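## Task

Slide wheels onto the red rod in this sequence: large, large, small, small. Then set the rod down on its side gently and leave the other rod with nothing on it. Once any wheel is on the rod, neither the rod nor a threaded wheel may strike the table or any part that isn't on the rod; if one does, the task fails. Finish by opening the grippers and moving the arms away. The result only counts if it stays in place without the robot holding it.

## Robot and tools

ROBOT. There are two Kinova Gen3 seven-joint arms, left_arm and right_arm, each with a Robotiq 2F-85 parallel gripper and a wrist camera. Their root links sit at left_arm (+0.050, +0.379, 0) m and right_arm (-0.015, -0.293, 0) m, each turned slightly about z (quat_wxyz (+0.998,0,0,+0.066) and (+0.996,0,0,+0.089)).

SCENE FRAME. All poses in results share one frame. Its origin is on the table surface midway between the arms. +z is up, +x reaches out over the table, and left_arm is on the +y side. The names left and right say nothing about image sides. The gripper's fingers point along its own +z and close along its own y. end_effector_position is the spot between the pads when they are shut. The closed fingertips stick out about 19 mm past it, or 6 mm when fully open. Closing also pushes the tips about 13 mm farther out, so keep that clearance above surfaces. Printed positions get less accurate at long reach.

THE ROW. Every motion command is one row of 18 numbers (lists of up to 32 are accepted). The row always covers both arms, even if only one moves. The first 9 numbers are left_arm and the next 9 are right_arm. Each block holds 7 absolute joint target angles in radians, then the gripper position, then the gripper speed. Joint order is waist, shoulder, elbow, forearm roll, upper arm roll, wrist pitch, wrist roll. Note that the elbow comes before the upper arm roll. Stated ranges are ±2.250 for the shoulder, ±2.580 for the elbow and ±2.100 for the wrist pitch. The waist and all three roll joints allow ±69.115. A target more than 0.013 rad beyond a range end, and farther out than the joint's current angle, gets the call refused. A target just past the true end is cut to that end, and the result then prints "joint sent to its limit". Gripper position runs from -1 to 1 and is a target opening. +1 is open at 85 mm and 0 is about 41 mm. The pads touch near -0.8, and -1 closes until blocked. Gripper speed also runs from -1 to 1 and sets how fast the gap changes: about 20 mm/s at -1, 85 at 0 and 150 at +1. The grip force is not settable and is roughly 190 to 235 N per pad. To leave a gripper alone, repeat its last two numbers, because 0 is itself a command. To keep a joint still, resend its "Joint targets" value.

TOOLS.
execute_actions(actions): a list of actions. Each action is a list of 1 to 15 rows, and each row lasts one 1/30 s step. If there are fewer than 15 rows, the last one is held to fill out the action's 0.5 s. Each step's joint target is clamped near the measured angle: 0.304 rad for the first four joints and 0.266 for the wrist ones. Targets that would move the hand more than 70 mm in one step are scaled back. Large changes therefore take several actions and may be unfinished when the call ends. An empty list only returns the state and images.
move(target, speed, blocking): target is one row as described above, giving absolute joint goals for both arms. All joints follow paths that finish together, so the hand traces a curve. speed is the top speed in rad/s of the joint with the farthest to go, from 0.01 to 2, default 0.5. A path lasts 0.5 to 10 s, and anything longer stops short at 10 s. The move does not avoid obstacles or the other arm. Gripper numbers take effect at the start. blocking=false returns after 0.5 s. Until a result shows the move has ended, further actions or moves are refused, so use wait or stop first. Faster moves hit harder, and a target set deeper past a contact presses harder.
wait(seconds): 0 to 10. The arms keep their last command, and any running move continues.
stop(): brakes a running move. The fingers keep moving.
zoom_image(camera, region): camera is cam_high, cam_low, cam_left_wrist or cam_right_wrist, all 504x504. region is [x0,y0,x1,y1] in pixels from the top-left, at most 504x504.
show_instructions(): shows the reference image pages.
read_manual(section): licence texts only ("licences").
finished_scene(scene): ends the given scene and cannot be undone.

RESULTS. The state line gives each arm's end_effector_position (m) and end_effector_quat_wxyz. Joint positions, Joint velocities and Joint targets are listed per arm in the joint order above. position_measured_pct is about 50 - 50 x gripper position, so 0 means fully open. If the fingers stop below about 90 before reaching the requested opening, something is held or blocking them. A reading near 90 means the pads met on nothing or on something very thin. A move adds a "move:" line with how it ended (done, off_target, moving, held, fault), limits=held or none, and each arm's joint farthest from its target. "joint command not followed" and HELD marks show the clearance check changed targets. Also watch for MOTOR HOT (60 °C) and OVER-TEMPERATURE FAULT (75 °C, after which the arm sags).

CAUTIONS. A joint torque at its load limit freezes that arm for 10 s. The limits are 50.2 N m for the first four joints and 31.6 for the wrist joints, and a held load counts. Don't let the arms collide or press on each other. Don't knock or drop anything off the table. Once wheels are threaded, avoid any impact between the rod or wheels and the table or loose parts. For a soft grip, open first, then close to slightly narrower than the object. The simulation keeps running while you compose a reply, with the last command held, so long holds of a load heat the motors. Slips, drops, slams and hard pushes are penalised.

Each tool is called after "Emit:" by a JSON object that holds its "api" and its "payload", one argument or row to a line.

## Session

Emit:
{"api": "show_instructions", "payload": {

}}

Emit:
{"api": "execute_actions", "payload": {
  "actions": []
}}

Reference images for this scene: Rod-and-wheel set page 1.

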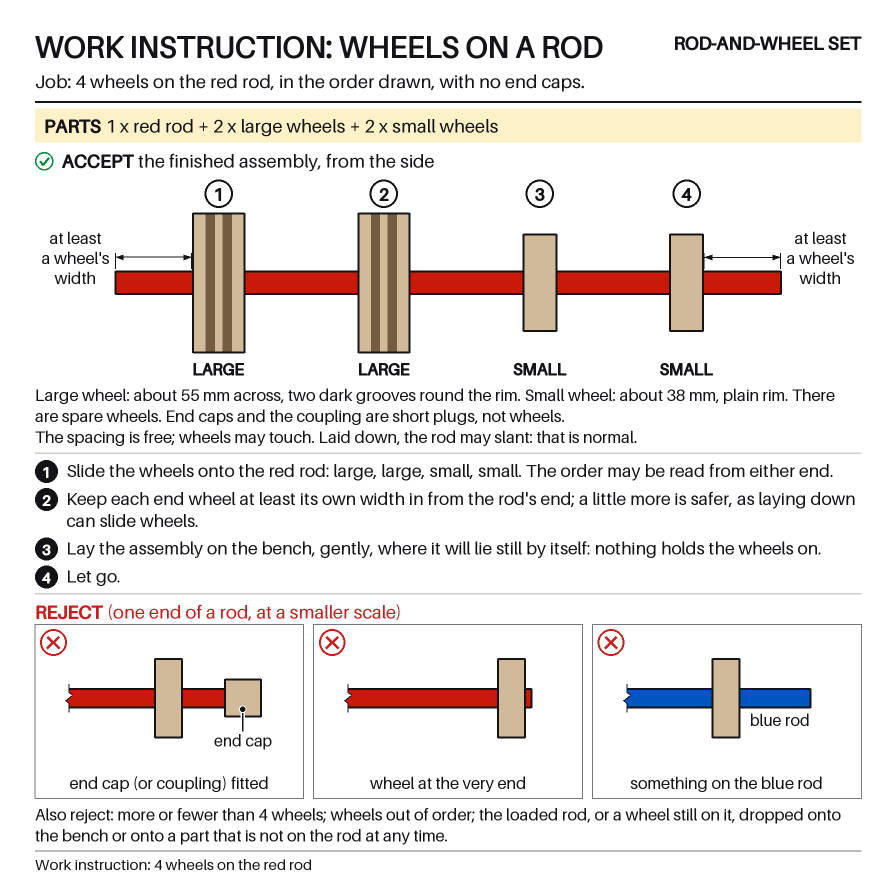

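Scene clock: 0.00 s.
left_arm: end_effector_position=(+0.2004, +0.5189, +0.3322) position_measured_pct=0.0 end_effector_quat_wxyz=(+0.214, -0.555, +0.803, -0.045) | right_arm: end_effector_position=(+0.5939, +0.2355, +0.1430) position_measured_pct=70.2 end_effector_quat_wxyz=(+0.257, -0.006, +0.966, +0.025)
Joint names: [waist, shoulder, elbow, forearm roll, upper arm roll, wrist pitch, wrist roll]
Joint positions: left_arm=[-0.859 -0.555  2.213  0.22  -0.197  1.164  1.548] | right_arm=[-0.801  1.124  0.668  0.05   0.353  0.991  0.68 ]
Joint velocities: left_arm=[-0. -0.  0. -0. -0.  0.  0.] | right_arm=[-0.     0.     0.002  0.     0.     0.     0.   ]
Motor temperatures (°C, as the motors report them): left_arm=[29 33 29 36 29 40 34] | right_arm=[33 32 28 32 26 30 40]
Joint targets: left_arm=[-0.859 -0.555 2.213 0.220 -0.197 1.164 1.548] | right_arm=[-0.801 1.124 0.668 0.050 0.353 0.991 0.680]

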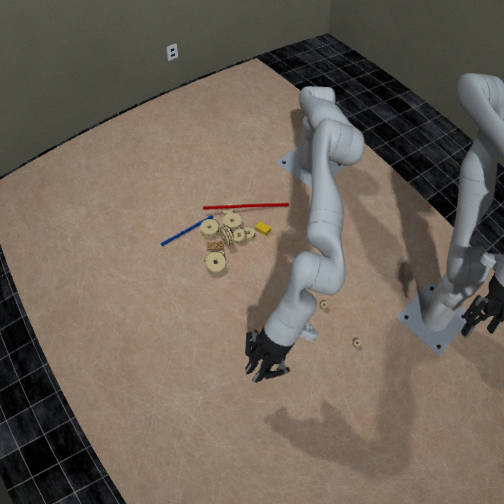

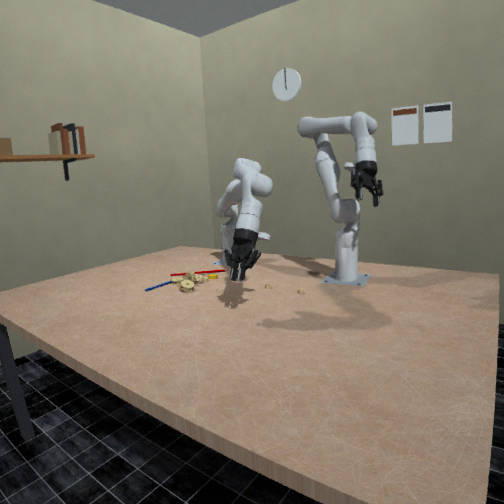

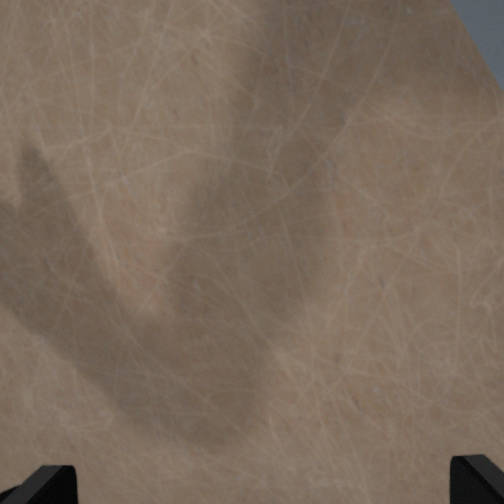

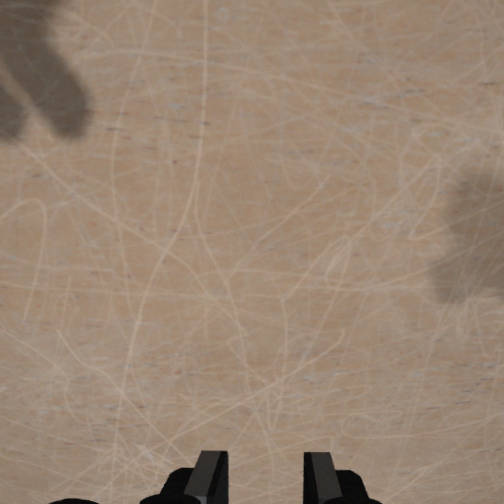

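Emit:
{"api": "zoom_image", "payload": {
  "camera": "cam_high",
  "region": [150,180,300,290]
}}

Emit:
{"api": "zoom_image", "payload": {
  "camera": "cam_high",
  "region": [290,240,430,370]
}}

Region (150, 180, 300, 290) of cam_high's 504x504 image, scaled by 3.360, with more detail than that image has; it fills the top 370 rows of this view, and the rest is white.

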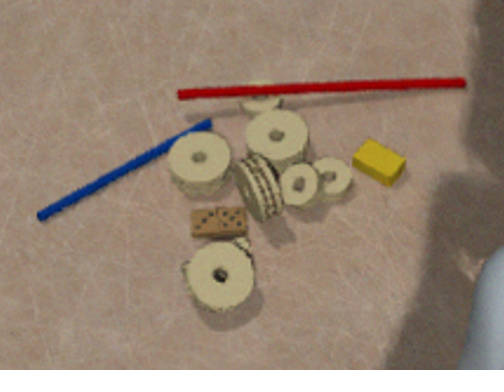

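Region (290, 240, 430, 370) of cam_high's 504x504 image, scaled by 3.600, with more detail than that image has; it fills the top 468 rows of this view, and the rest is white.

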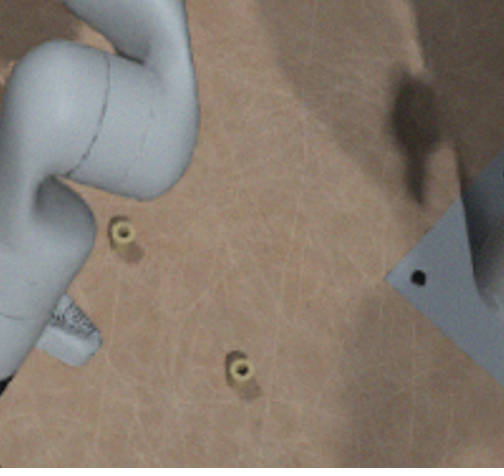

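Emit:
{"api": "move", "payload": {
  "target": [-0.4,0.1,1.8,0,0,1.24,1.548,0.3,0, -0.123,0.0941,1.7751,0,0,1.2724,-1.5708,0.3,0],
  "speed": 0.8
}}

Scene clock: 14.63 s.
left_arm: end_effector_position=(+0.3552, +0.5305, +0.2906) position_measured_pct=34.9 end_effector_quat_wxyz=(+0.001, -0.252, +0.968, +0.000) | right_arm: end_effector_position=(+0.3170, -0.2158, +0.2999) position_measured_pct=34.9 end_effector_quat_wxyz=(+0.000, +0.989, +0.150, -0.000)
Joint names: [waist, shoulder, elbow, forearm roll, upper arm roll, wrist pitch, wrist roll]
Joint positions: left_arm=[-0.4    0.1    1.8    0.     0.     1.24   1.548] | right_arm=[-0.123  0.094  1.775  0.     0.     1.272 -1.571]
Joint velocities: left_arm=[ 0.002  0.001  0.    -0.001 -0.     0.001 -0.001] | right_arm=[ 0.002 -0.003  0.     0.    -0.    -0.    -0.   ]
Motor temperatures (°C, as the motors report them): left_arm=[29 33 29 36 29 40 34] | right_arm=[33 33 28 32 26 30 40]
Joint targets: left_arm=[-0.400 0.100 1.800 0.000 0.000 1.240 1.548] | right_arm=[-0.123 0.094 1.775 0.000 -0.000 1.272 -1.571]
move: done; limits=none; left_arm: farthest joint: the waist, 0.000 radians from its target (0.459 radians at the start); right_arm: farthest joint: the waist, 0.000 radians from its target (0.678 radians at the start)

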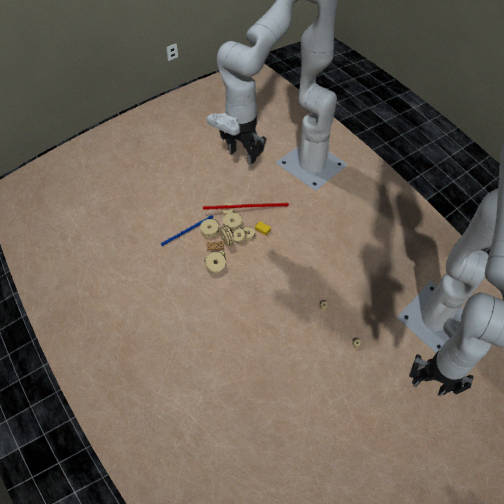

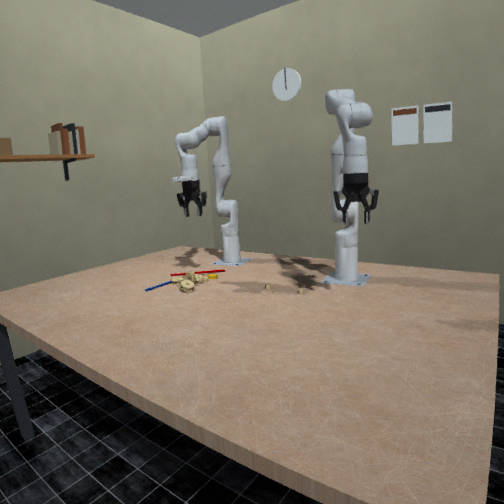

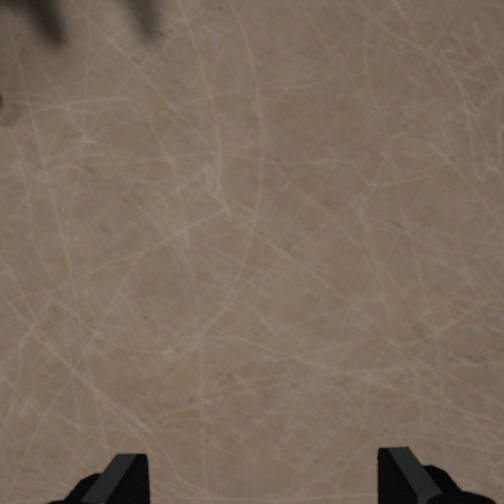

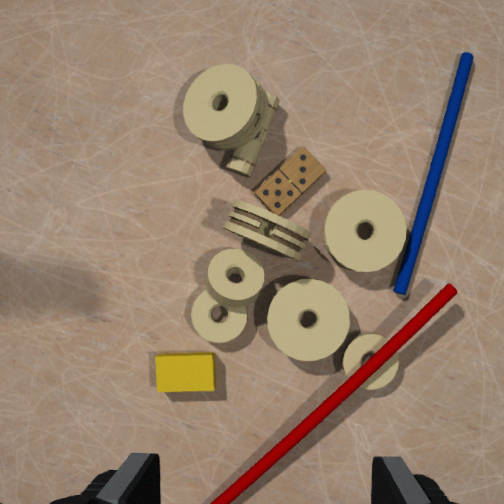

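Emit:
{"api": "move", "payload": {
  "target": [1.306,1.063,0.6937,0,0,1.3849,2.21,0.3,0, 1.2,0.0941,1.7751,0,0,1.2724,-1.5708,0.3,0],
  "speed": 0.8
}}

Scene clock: 59.63 s.
left_arm: end_effector_position=(+0.2887, -0.2543, +0.1201) position_measured_pct=34.9 end_effector_quat_wxyz=(+0.000, +0.264, +0.965, -0.000) | right_arm: end_effector_position=(+0.1414, -0.5961, +0.3000) position_measured_pct=34.9 end_effector_quat_wxyz=(-0.000, +0.872, -0.489, -0.000)
Joint names: [waist, shoulder, elbow, forearm roll, upper arm roll, wrist pitch, wrist roll]
Joint positions: left_arm=[1.306 1.063 0.694 0.    0.    1.385 2.21 ] | right_arm=[ 1.2    0.094  1.775  0.     0.     1.272 -1.571]
Joint velocities: left_arm=[ 0.001  0.002 -0.     0.     0.     0.    -0.   ] | right_arm=[ 0.     0.    -0.001  0.    -0.     0.     0.   ]
Motor temperatures (°C, as the motors report them): left_arm=[29 33 29 36 29 40 34] | right_arm=[33 32 28 32 26 30 40]
Joint targets: left_arm=[1.306 1.063 0.694 0.000 0.000 1.385 2.210] | right_arm=[1.200 0.094 1.775 0.000 0.000 1.272 -1.571]
move: done; limits=none; left_arm: farthest joint: the waist, 0.000 radians from its target (1.706 radians at the start); right_arm: farthest joint: the waist, 0.000 radians from its target (1.323 radians at the start)

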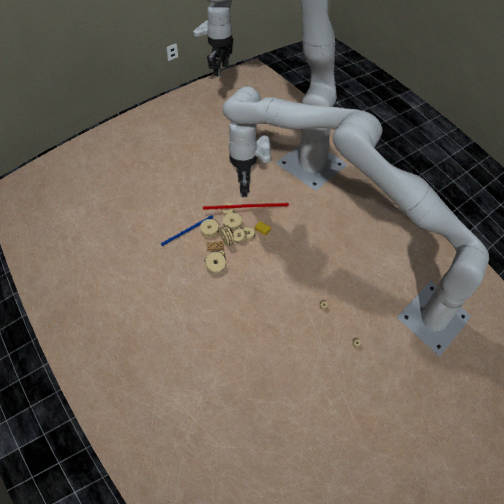

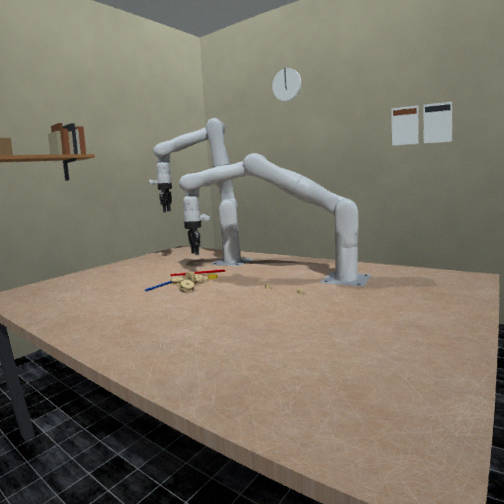

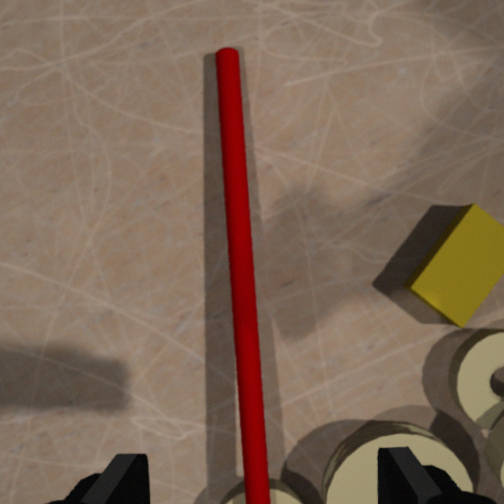

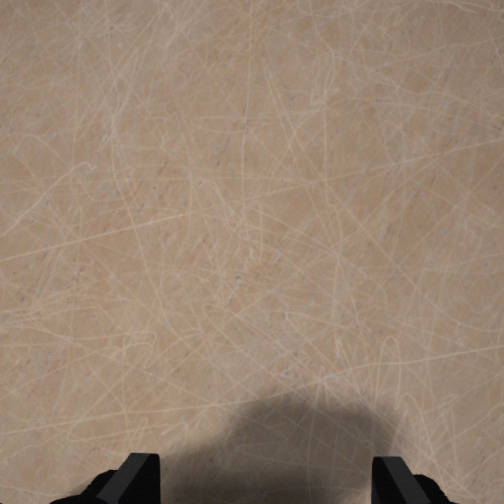

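Emit:
{"api": "move", "payload": {
  "target": [1.3339,1.062,0.8274,0,0,1.2522,2.273,0.3,0, 1.2,0.0941,1.7751,0,0,1.2724,-1.5708,0.3,0],
  "speed": 0.3
}}

Scene clock: 71.03 s.
left_arm: end_effector_position=(+0.2670, -0.2508, +0.0798) position_measured_pct=34.9 end_effector_quat_wxyz=(-0.000, +0.247, +0.969, +0.000) | right_arm: end_effector_position=(+0.1414, -0.5961, +0.3000) position_measured_pct=34.9 end_effector_quat_wxyz=(-0.000, +0.872, -0.489, -0.000)
Joint names: [waist, shoulder, elbow, forearm roll, upper arm roll, wrist pitch, wrist roll]
Joint positions: left_arm=[ 1.334  1.062  0.827 -0.     0.     1.252  2.273] | right_arm=[ 1.2    0.094  1.775  0.     0.     1.272 -1.571]
Joint velocities: left_arm=[ 0.    -0.002  0.001  0.001  0.    -0.     0.   ] | right_arm=[ 0.     0.     0.001 -0.    -0.     0.     0.   ]
Motor temperatures (°C, as the motors report them): left_arm=[29 34 29 36 29 40 34] | right_arm=[33 32 28 32 26 30 40]
Joint targets: left_arm=[1.334 1.062 0.827 0.000 0.000 1.252 2.273] | right_arm=[1.200 0.094 1.775 0.000 0.000 1.272 -1.571]
move: done; limits=none; left_arm: farthest joint: the waist, 0.000 radians from its target (0.028 radians at the start); right_arm: farthest joint: the waist, 0.000 radians from its target (0.000 radians at the start)

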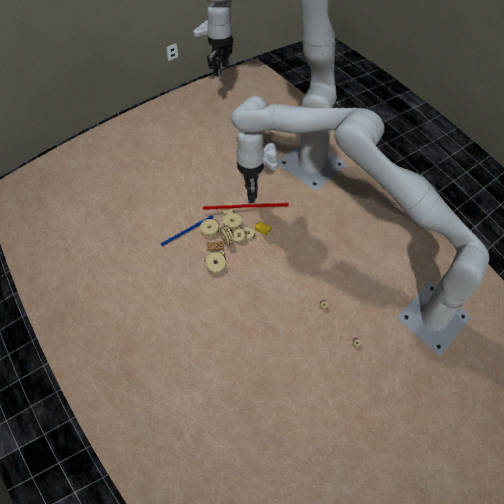

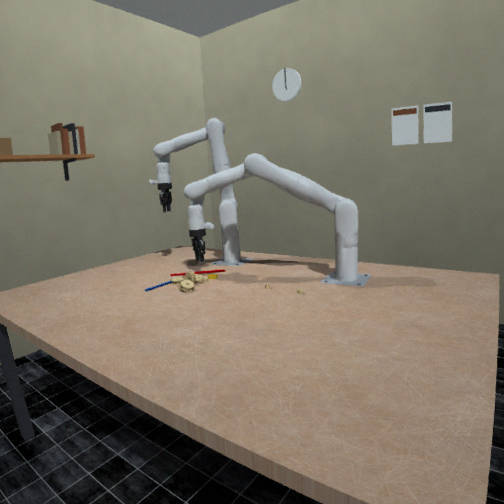

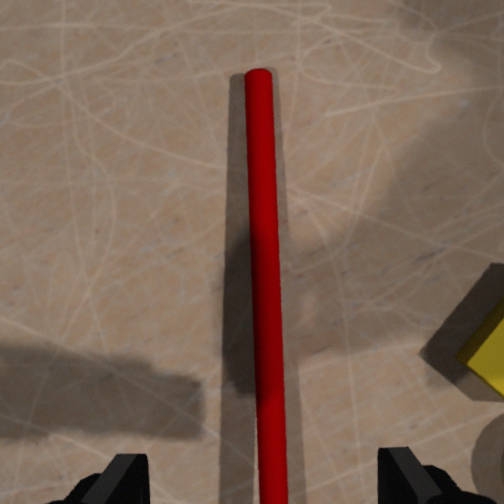

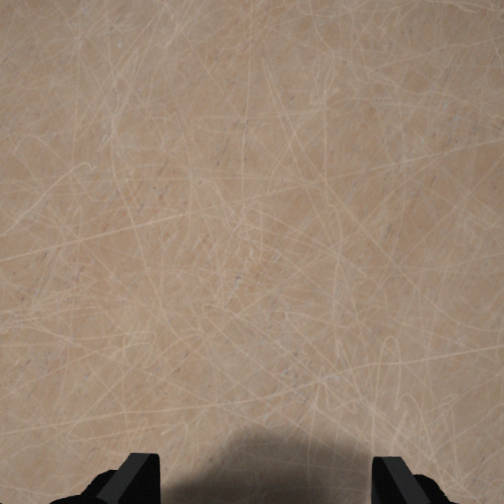

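Emit:
{"api": "move", "payload": {
  "target": [1.3339,1.1266,0.8716,0,0,1.1434,2.273,0.3,0, 1.2,0.0941,1.7751,0,0,1.2724,-1.5708,0.3,0],
  "speed": 0.15
}}

Emit:
{"api": "execute_actions", "payload": {
  "actions": [
    [[1.3339,1.1266,0.8716,0,0,1.1434,2.273,-1,0, 1.2,0.0941,1.7751,0,0,1.2724,-1.5708,0.3,0]],
    [[1.3339,1.1266,0.8716,0,0,1.1434,2.273,-1,0, 1.2,0.0941,1.7751,0,0,1.2724,-1.5708,0.3,0]]
  ]
}}

Scene clock: 74.87 s.
left_arm: end_effector_position=(+0.2670, -0.2508, +0.0241) position_measured_pct=34.9 end_effector_quat_wxyz=(+0.000, +0.247, +0.969, -0.000) | right_arm: end_effector_position=(+0.1414, -0.5961, +0.3000) position_measured_pct=34.9 end_effector_quat_wxyz=(-0.000, +0.872, -0.489, -0.000)
Joint names: [waist, shoulder, elbow, forearm roll, upper arm roll, wrist pitch, wrist roll]
Joint positions: left_arm=[1.334 1.127 0.872 0.    0.    1.143 2.273] | right_arm=[ 1.2    0.094  1.775  0.     0.     1.272 -1.571]
Joint velocities: left_arm=[-0.    -0.    -0.    -0.001  0.    -0.    -0.001] | right_arm=[ 0.001 -0.     0.    -0.     0.     0.    -0.   ]
Motor temperatures (°C, as the motors report them): left_arm=[29 34 29 36 29 40 34] | right_arm=[33 32 28 32 26 30 40]
Joint targets: left_arm=[1.334 1.127 0.872 0.000 0.000 1.143 2.273] | right_arm=[1.200 0.094 1.775 0.000 0.000 1.272 -1.571]
move: done; limits=none; left_arm: farthest joint: the waist, 0.000 radians from its target (0.000 radians at the start); right_arm: farthest joint: the waist, 0.000 radians from its target (0.000 radians at the start)

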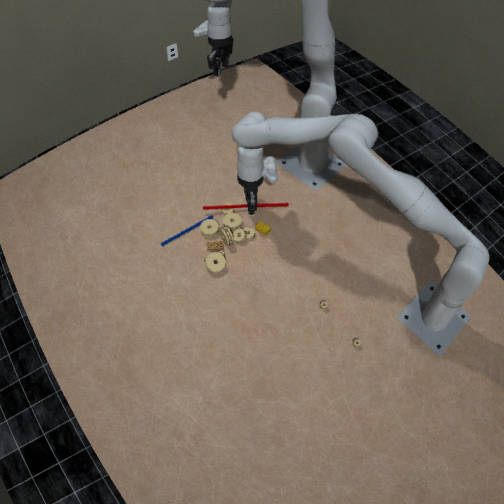

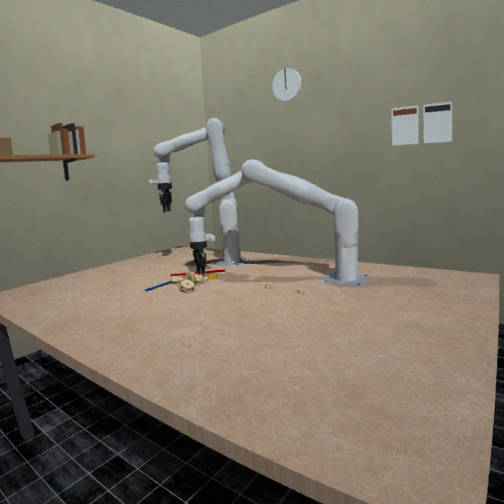

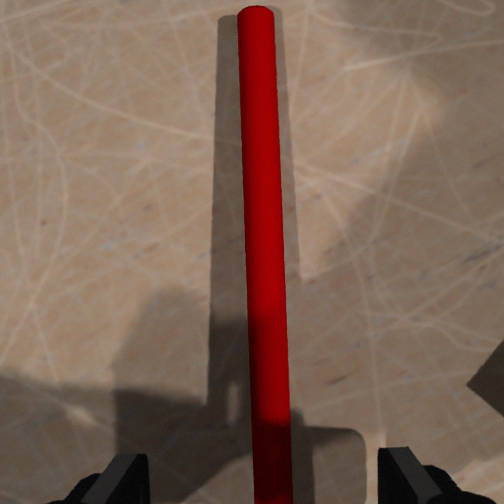

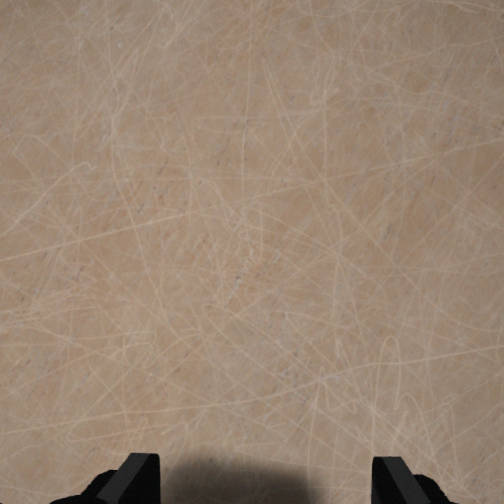

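Scene clock: 75.87 s.
left_arm: end_effector_position=(+0.2670, -0.2509, +0.0243) position_measured_pct=85.7 end_effector_quat_wxyz=(+0.000, +0.247, +0.969, -0.000) | right_arm: end_effector_position=(+0.1414, -0.5961, +0.3000) position_measured_pct=34.9 end_effector_quat_wxyz=(-0.000, +0.872, -0.489, -0.000)
Joint names: [waist, shoulder, elbow, forearm roll, upper arm roll, wrist pitch, wrist roll]
Joint positions: left_arm=[1.334 1.126 0.872 0.    0.    1.143 2.273] | right_arm=[ 1.2    0.094  1.775  0.     0.     1.272 -1.571]
Joint velocities: left_arm=[-0.001 -0.001  0.    -0.001 -0.     0.001 -0.   ] | right_arm=[-0.    -0.     0.001  0.     0.    -0.    -0.   ]
Motor temperatures (°C, as the motors report them): left_arm=[29 34 29 36 29 40 34] | right_arm=[33 32 28 32 26 30 40]
Joint targets: left_arm=[1.334 1.127 0.872 0.000 0.000 1.143 2.273] | right_arm=[1.200 0.094 1.775 0.000 0.000 1.272 -1.571]
Step readings (joint positions; steps 1 to 15: 1st action; 16 to 30: 2nd action):
0: left_arm=[1.334 1.127 0.872 0.000 0.000 1.143 2.273] | right_arm=[1.200 0.094 1.775 0.000 0.000 1.272 -1.571]
1: left_arm=[1.334 1.127 0.872 0.000 0.000 1.143 2.273] | right_arm=[1.200 0.094 1.775 0.000 0.000 1.272 -1.571]
2: left_arm=[1.334 1.127 0.872 0.000 0.000 1.143 2.273] | right_arm=[1.200 0.094 1.775 0.000 0.000 1.272 -1.571]
4: left_arm=[1.334 1.127 0.872 0.000 0.000 1.143 2.273] | right_arm=[1.200 0.094 1.775 0.000 0.000 1.272 -1.571]
8: left_arm=[1.334 1.127 0.872 0.000 0.000 1.143 2.273] | right_arm=[1.200 0.094 1.775 0.000 -0.000 1.272 -1.571]
15: left_arm=[1.334 1.127 0.872 0.000 0.000 1.143 2.273] | right_arm=[1.200 0.094 1.775 0.000 0.000 1.272 -1.571]
16: left_arm=[1.334 1.127 0.872 -0.000 -0.000 1.143 2.273] | right_arm=[1.200 0.094 1.775 0.000 0.000 1.272 -1.571]
17: left_arm=[1.334 1.127 0.872 -0.000 -0.000 1.143 2.273] | right_arm=[1.200 0.094 1.775 0.000 0.000 1.272 -1.571]
19: left_arm=[1.334 1.126 0.872 0.000 0.000 1.143 2.273] | right_arm=[1.200 0.094 1.775 0.000 0.000 1.272 -1.571]
23: left_arm=[1.334 1.126 0.872 0.000 0.000 1.143 2.273] | right_arm=[1.200 0.094 1.775 0.000 0.000 1.272 -1.571]
30: Joint positions above

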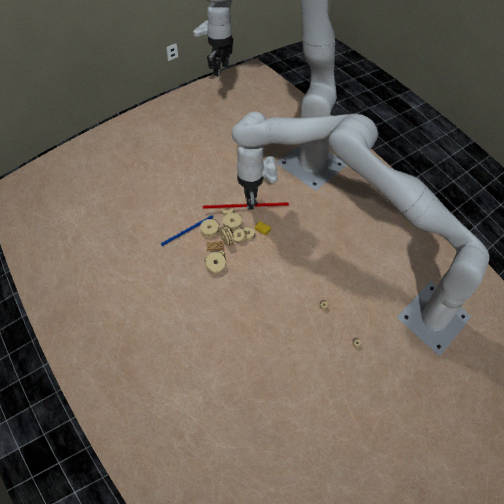

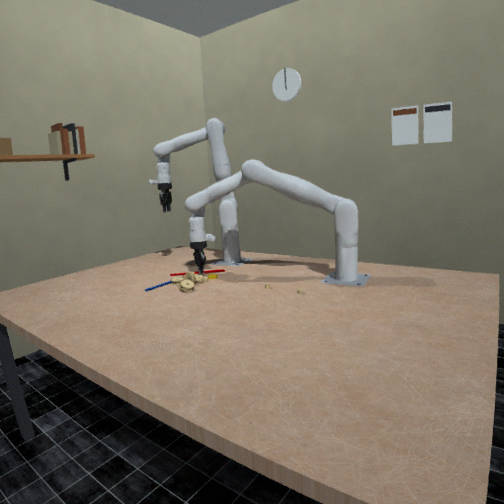

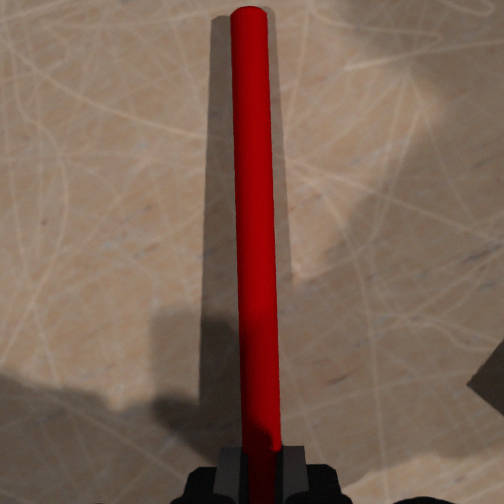

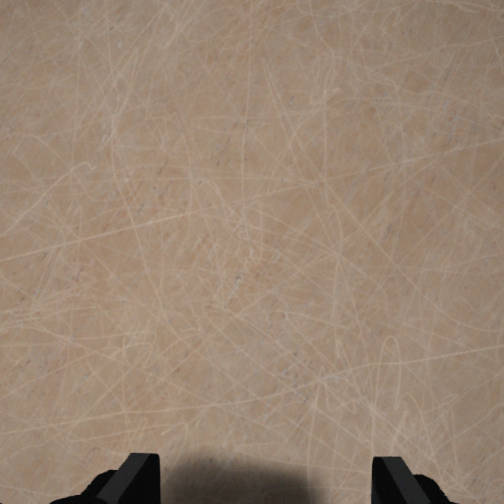

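Emit:
{"api": "move", "payload": {
  "target": [1.3339,1.0,0.75,0,0,1.39,2.273,-1,0, 1.2,0.0941,1.7751,0,0,1.2724,-1.5708,0.55,0],
  "speed": 0.3
}}

Emit:
{"api": "move", "payload": {
  "target": [0.1201,0.557,2.0511,0,0,0.5335,2.5588,-1,0, 0.0256,0.577,1.8438,0,0,0.7208,0.1486,0.55,0],
  "speed": 0.7
}}

Scene clock: 96.87 s.
left_arm: end_effector_position=(+0.2662, -0.2488, +0.1448) position_measured_pct=85.7 end_effector_quat_wxyz=(+0.000, +0.247, +0.969, -0.001) | right_arm: end_effector_position=(+0.1414, -0.5961, +0.3000) position_measured_pct=22.2 end_effector_quat_wxyz=(-0.000, +0.872, -0.489, -0.000)
Joint names: [waist, shoulder, elbow, forearm roll, upper arm roll, wrist pitch, wrist roll]
Joint positions: left_arm=[ 1.334  1.     0.75  -0.    -0.     1.39   2.273] | right_arm=[ 1.2    0.094  1.775  0.     0.     1.272 -1.571]
Joint velocities: left_arm=[-0.    -0.001 -0.    -0.     0.     0.     0.   ] | right_arm=[-0.  0. -0. -0. -0.  0.  0.]
Motor temperatures (°C, as the motors report them): left_arm=[29 34 29 36 29 40 34] | right_arm=[33 32 28 32 26 30 40]
Joint targets: left_arm=[1.334 1.000 0.750 0.000 0.000 1.390 2.273] | right_arm=[1.200 0.094 1.775 0.000 0.000 1.272 -1.571]
move: done; limits=none; left_arm: farthest joint: the waist, 0.000 radians from its target (0.000 radians at the start); right_arm: farthest joint: the waist, 0.000 radians from its target (0.000 radians at the start)

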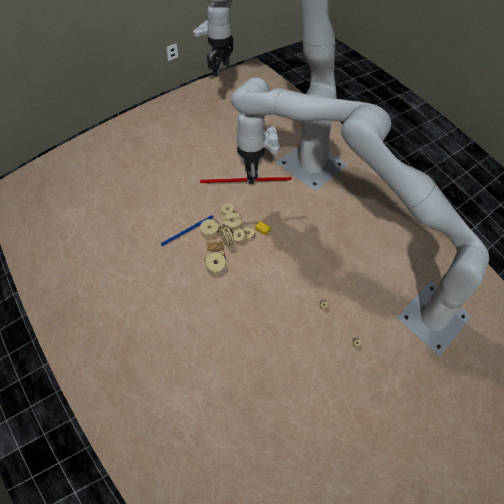

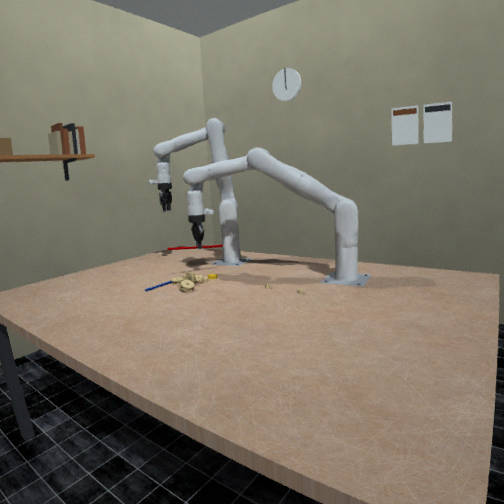

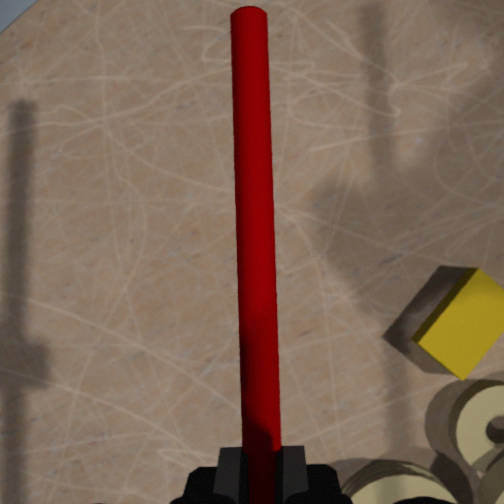

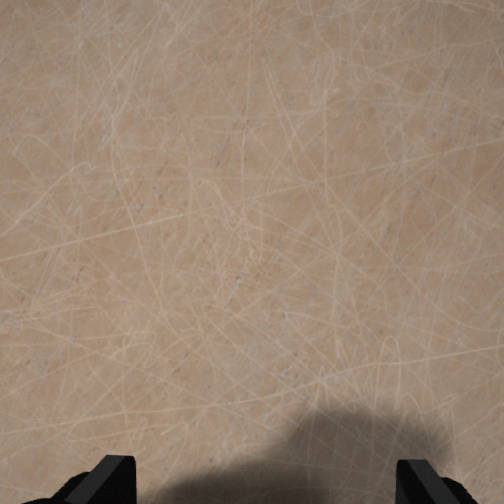

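Scene clock: 99.93 s.
left_arm: end_effector_position=(+0.4322, +0.3590, +0.0600) position_measured_pct=85.7 end_effector_quat_wxyz=(-0.000, -0.480, +0.878, +0.000) | right_arm: end_effector_position=(+0.4207, -0.2512, +0.0900) position_measured_pct=22.2 end_effector_quat_wxyz=(+0.000, +0.593, +0.805, +0.000)
Joint names: [waist, shoulder, elbow, forearm roll, upper arm roll, wrist pitch, wrist roll]
Joint positions: left_arm=[ 0.12   0.557  2.051 -0.    -0.     0.533  2.559] | right_arm=[ 0.026  0.577  1.844 -0.    -0.     0.721  0.149]
Joint velocities: left_arm=[-0.003 -0.001  0.     0.003 -0.     0.     0.001] | right_arm=[-0.002  0.001  0.     0.001  0.    -0.    -0.   ]
Motor temperatures (°C, as the motors report them): left_arm=[29 34 29 36 29 40 34] | right_arm=[33 32 28 32 26 30 40]
Joint targets: left_arm=[0.120 0.557 2.051 0.000 0.000 0.533 2.559] | right_arm=[0.026 0.577 1.844 0.000 0.000 0.721 0.149]
move: done; limits=none; left_arm: farthest joint: the waist, 0.000 radians from its target (1.214 radians at the start); right_arm: farthest joint: the waist, 0.000 radians from its target (1.174 radians at the start)

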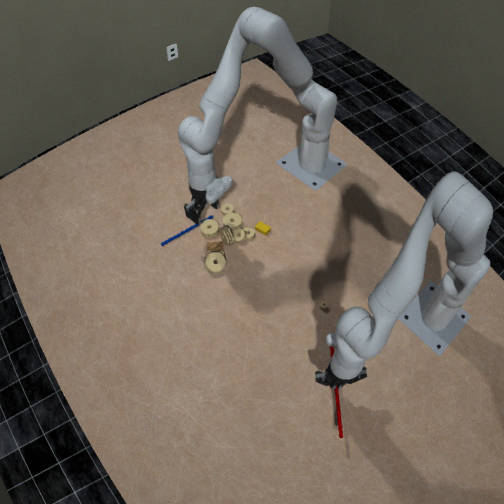

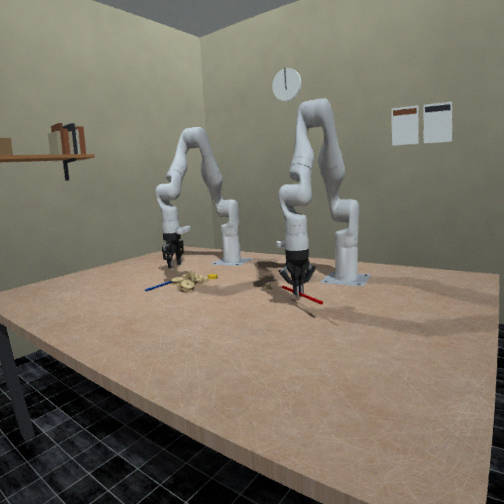

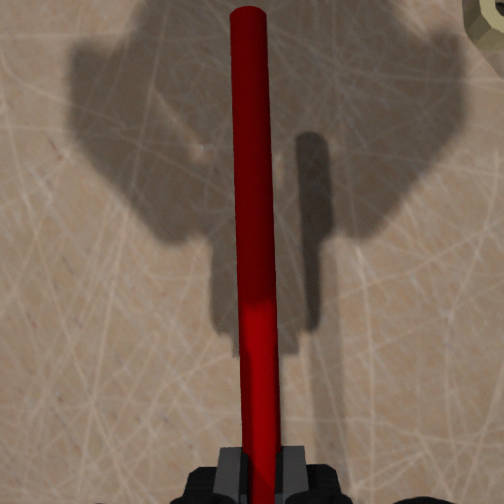

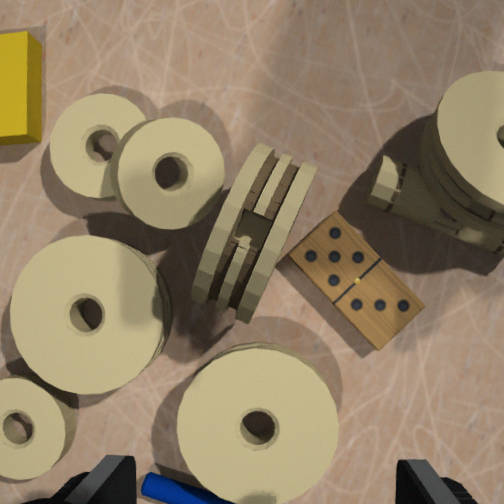

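Emit:
{"api": "move", "payload": {
  "target": [0.1201,0.6406,2.0718,0,0,0.4292,2.5588,-1,0, 0.0144,0.6573,1.8965,0,0,0.5878,0.1374,0.55,0],
  "speed": 0.1
}}

Scene clock: 109.17 s.
left_arm: end_effector_position=(+0.4323, +0.3591, +0.0251) position_measured_pct=85.7 end_effector_quat_wxyz=(+0.000, -0.480, +0.877, -0.000) | right_arm: end_effector_position=(+0.4147, -0.2471, +0.0451) position_measured_pct=22.2 end_effector_quat_wxyz=(+0.000, +0.593, +0.805, +0.000)
Joint names: [waist, shoulder, elbow, forearm roll, upper arm roll, wrist pitch, wrist roll]
Joint positions: left_arm=[ 0.12   0.64   2.072  0.    -0.     0.429  2.559] | right_arm=[ 0.014  0.657  1.896 -0.    -0.     0.588  0.137]
Joint velocities: left_arm=[-0.001  0.001 -0.     0.001  0.    -0.001 -0.   ] | right_arm=[ 0.     0.002  0.001 -0.     0.    -0.    -0.   ]
Motor temperatures (°C, as the motors report them): left_arm=[29 34 29 36 29 40 34] | right_arm=[33 32 28 32 26 30 40]
Joint targets: left_arm=[0.120 0.641 2.072 0.000 0.000 0.429 2.559] | right_arm=[0.014 0.657 1.896 0.000 0.000 0.588 0.137]
move: done; limits=none; left_arm: farthest joint: the waist, 0.000 radians from its target (0.000 radians at the start); right_arm: farthest joint: the waist, 0.000 radians from its target (0.011 radians at the start)

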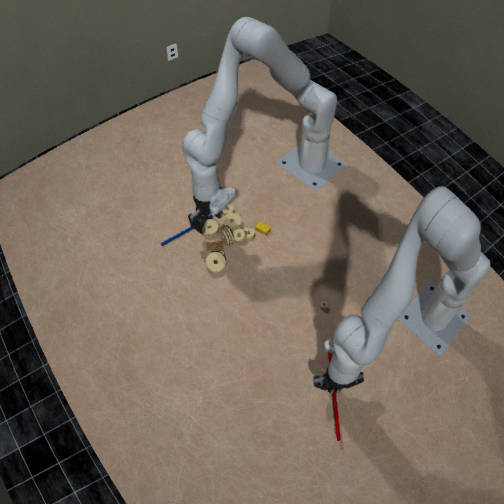

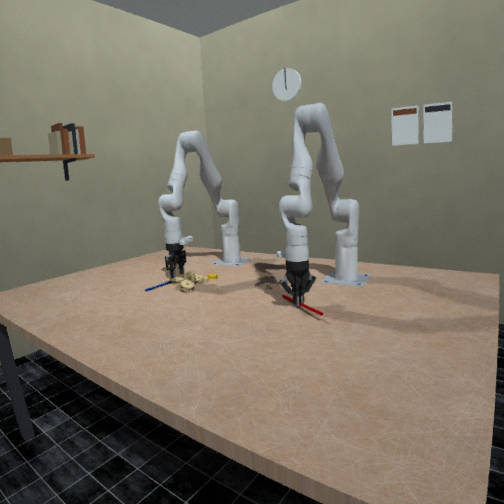

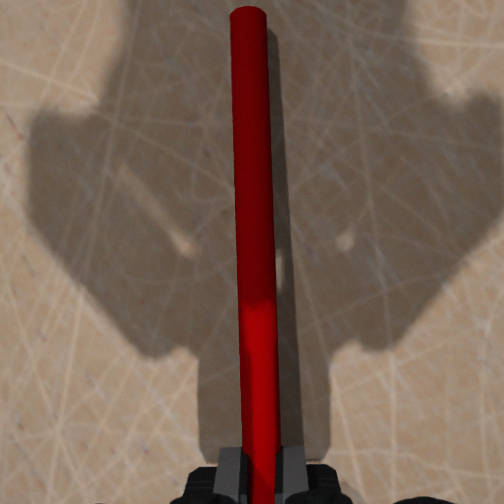

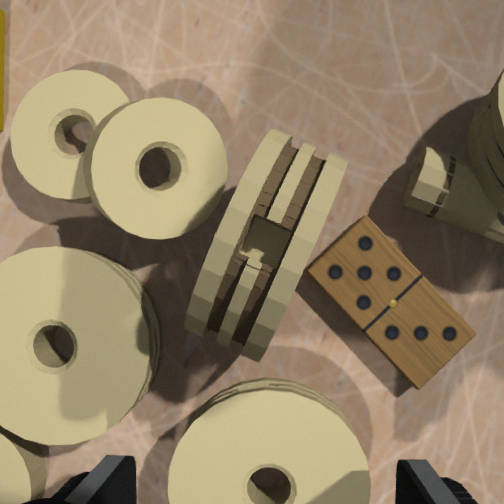

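Emit:
{"api": "move", "payload": {
  "target": [0.1201,0.6406,2.0718,0,0,0.4292,2.5588,-0.45,-1, 0.0144,0.7129,1.9086,0,0,0.5201,0.1374,0.55,0],
  "speed": 0.1
}}

Emit:
{"api": "move", "payload": {
  "target": [0.1201,0.653,2.0739,0,0,0.4147,2.5588,-0.45,-1, 0.0144,0.7129,1.9086,0,0,0.5201,0.1374,-1,0],
  "speed": 0.05
}}

Scene clock: 112.37 s.
left_arm: end_effector_position=(+0.4322, +0.3591, +0.0250) position_measured_pct=72.6 end_effector_quat_wxyz=(-0.000, -0.480, +0.877, +0.000) | right_arm: end_effector_position=(+0.4147, -0.2471, +0.0191) position_measured_pct=22.2 end_effector_quat_wxyz=(+0.000, +0.593, +0.805, +0.000)
Joint names: [waist, shoulder, elbow, forearm roll, upper arm roll, wrist pitch, wrist roll]
Joint positions: left_arm=[0.12  0.641 2.072 0.    0.    0.429 2.559] | right_arm=[ 0.014  0.713  1.909  0.    -0.     0.52   0.137]
Joint velocities: left_arm=[ 0.    -0.     0.     0.001  0.001 -0.     0.   ] | right_arm=[ 0.     0.002 -0.001  0.001  0.    -0.    -0.   ]
Motor temperatures (°C, as the motors report them): left_arm=[29 34 29 36 29 40 34] | right_arm=[33 32 28 32 26 30 40]
Joint targets: left_arm=[0.120 0.641 2.072 0.000 0.000 0.429 2.559] | right_arm=[0.014 0.713 1.909 0.000 0.000 0.520 0.137]
move: done; limits=none; left_arm: farthest joint: the waist, 0.000 radians from its target (0.000 radians at the start); right_arm: farthest joint: the waist, 0.000 radians from its target (0.000 radians at the start)

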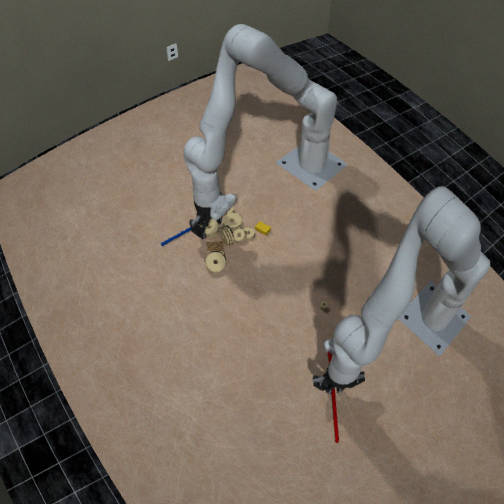

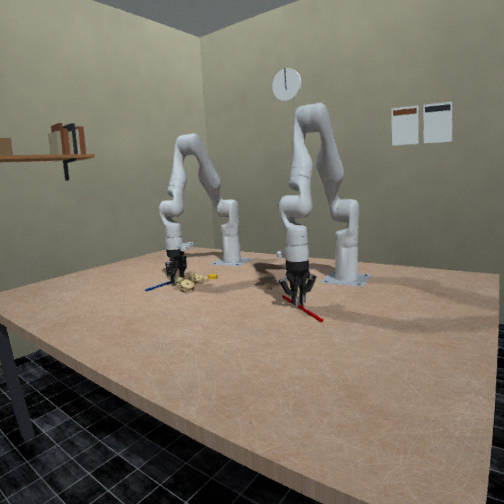

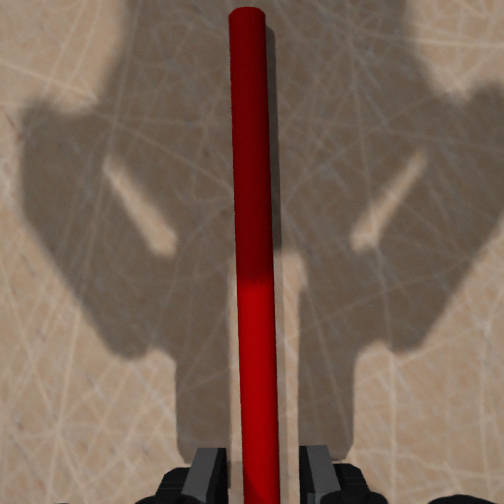

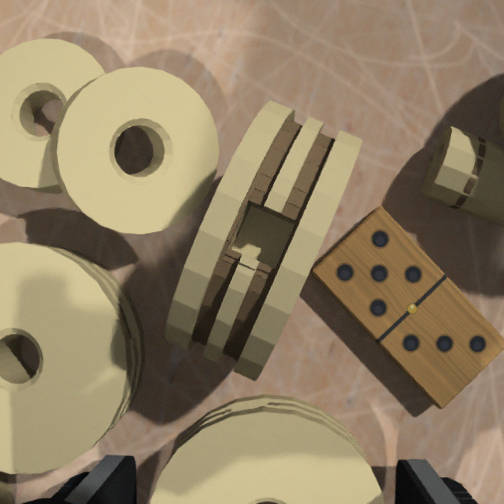

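Scene clock: 113.07 s.
left_arm: end_effector_position=(+0.4323, +0.3591, +0.0201) position_measured_pct=72.6 end_effector_quat_wxyz=(+0.000, -0.480, +0.877, -0.000) | right_arm: end_effector_position=(+0.4148, -0.2471, +0.0202) position_measured_pct=38.5 end_effector_quat_wxyz=(+0.000, +0.593, +0.805, +0.000)
Joint names: [waist, shoulder, elbow, forearm roll, upper arm roll, wrist pitch, wrist roll]
Joint positions: left_arm=[ 0.12   0.653  2.074  0.    -0.     0.415  2.559] | right_arm=[0.014 0.71  1.909 0.    0.    0.522 0.137]
Joint velocities: left_arm=[-0.     0.002  0.001 -0.001 -0.001 -0.     0.001] | right_arm=[ 0. -0. -0. -0.  0. -0.  0.]
Motor temperatures (°C, as the motors report them): left_arm=[29 34 29 36 29 40 34] | right_arm=[33 32 28 32 26 30 40]
Joint targets: left_arm=[0.120 0.653 2.074 0.000 0.000 0.415 2.559] | right_arm=[0.014 0.713 1.909 0.000 0.000 0.520 0.137]
move: done; limits=none; left_arm: farthest joint: the waist, 0.000 radians from its target (0.000 radians at the start); right_arm: farthest joint: the shoulder, 0.003 radians from its target (0.000 radians at the start)

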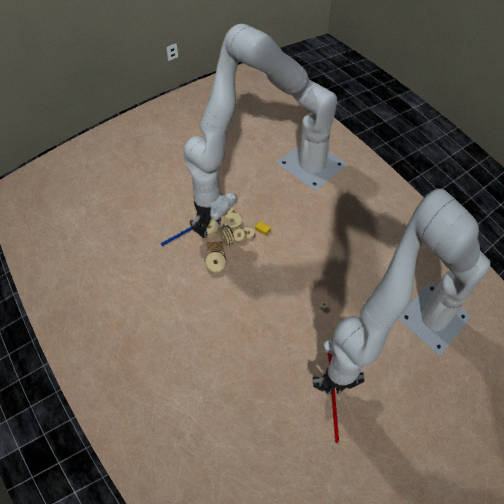

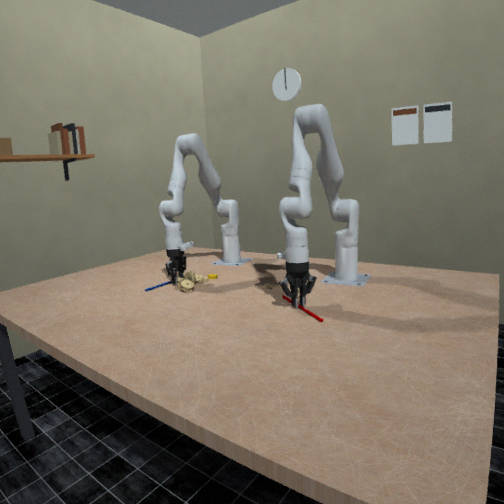

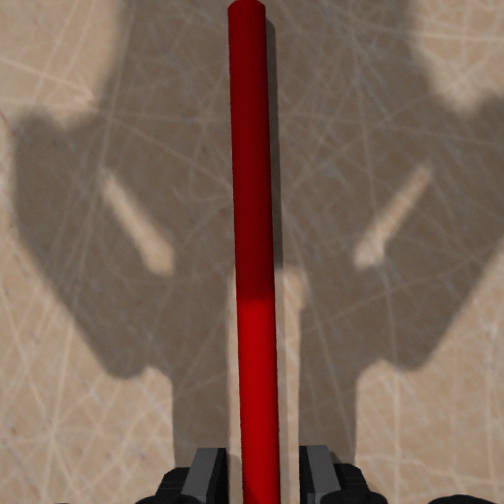

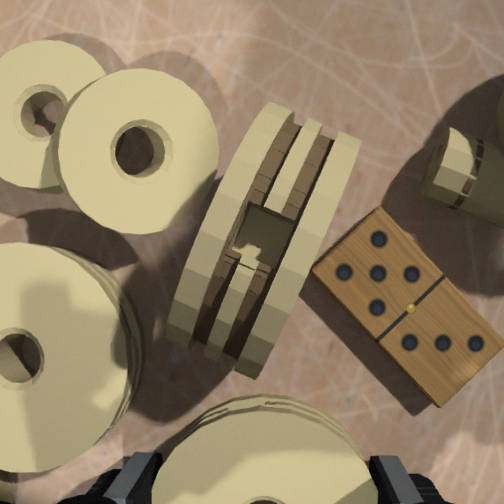

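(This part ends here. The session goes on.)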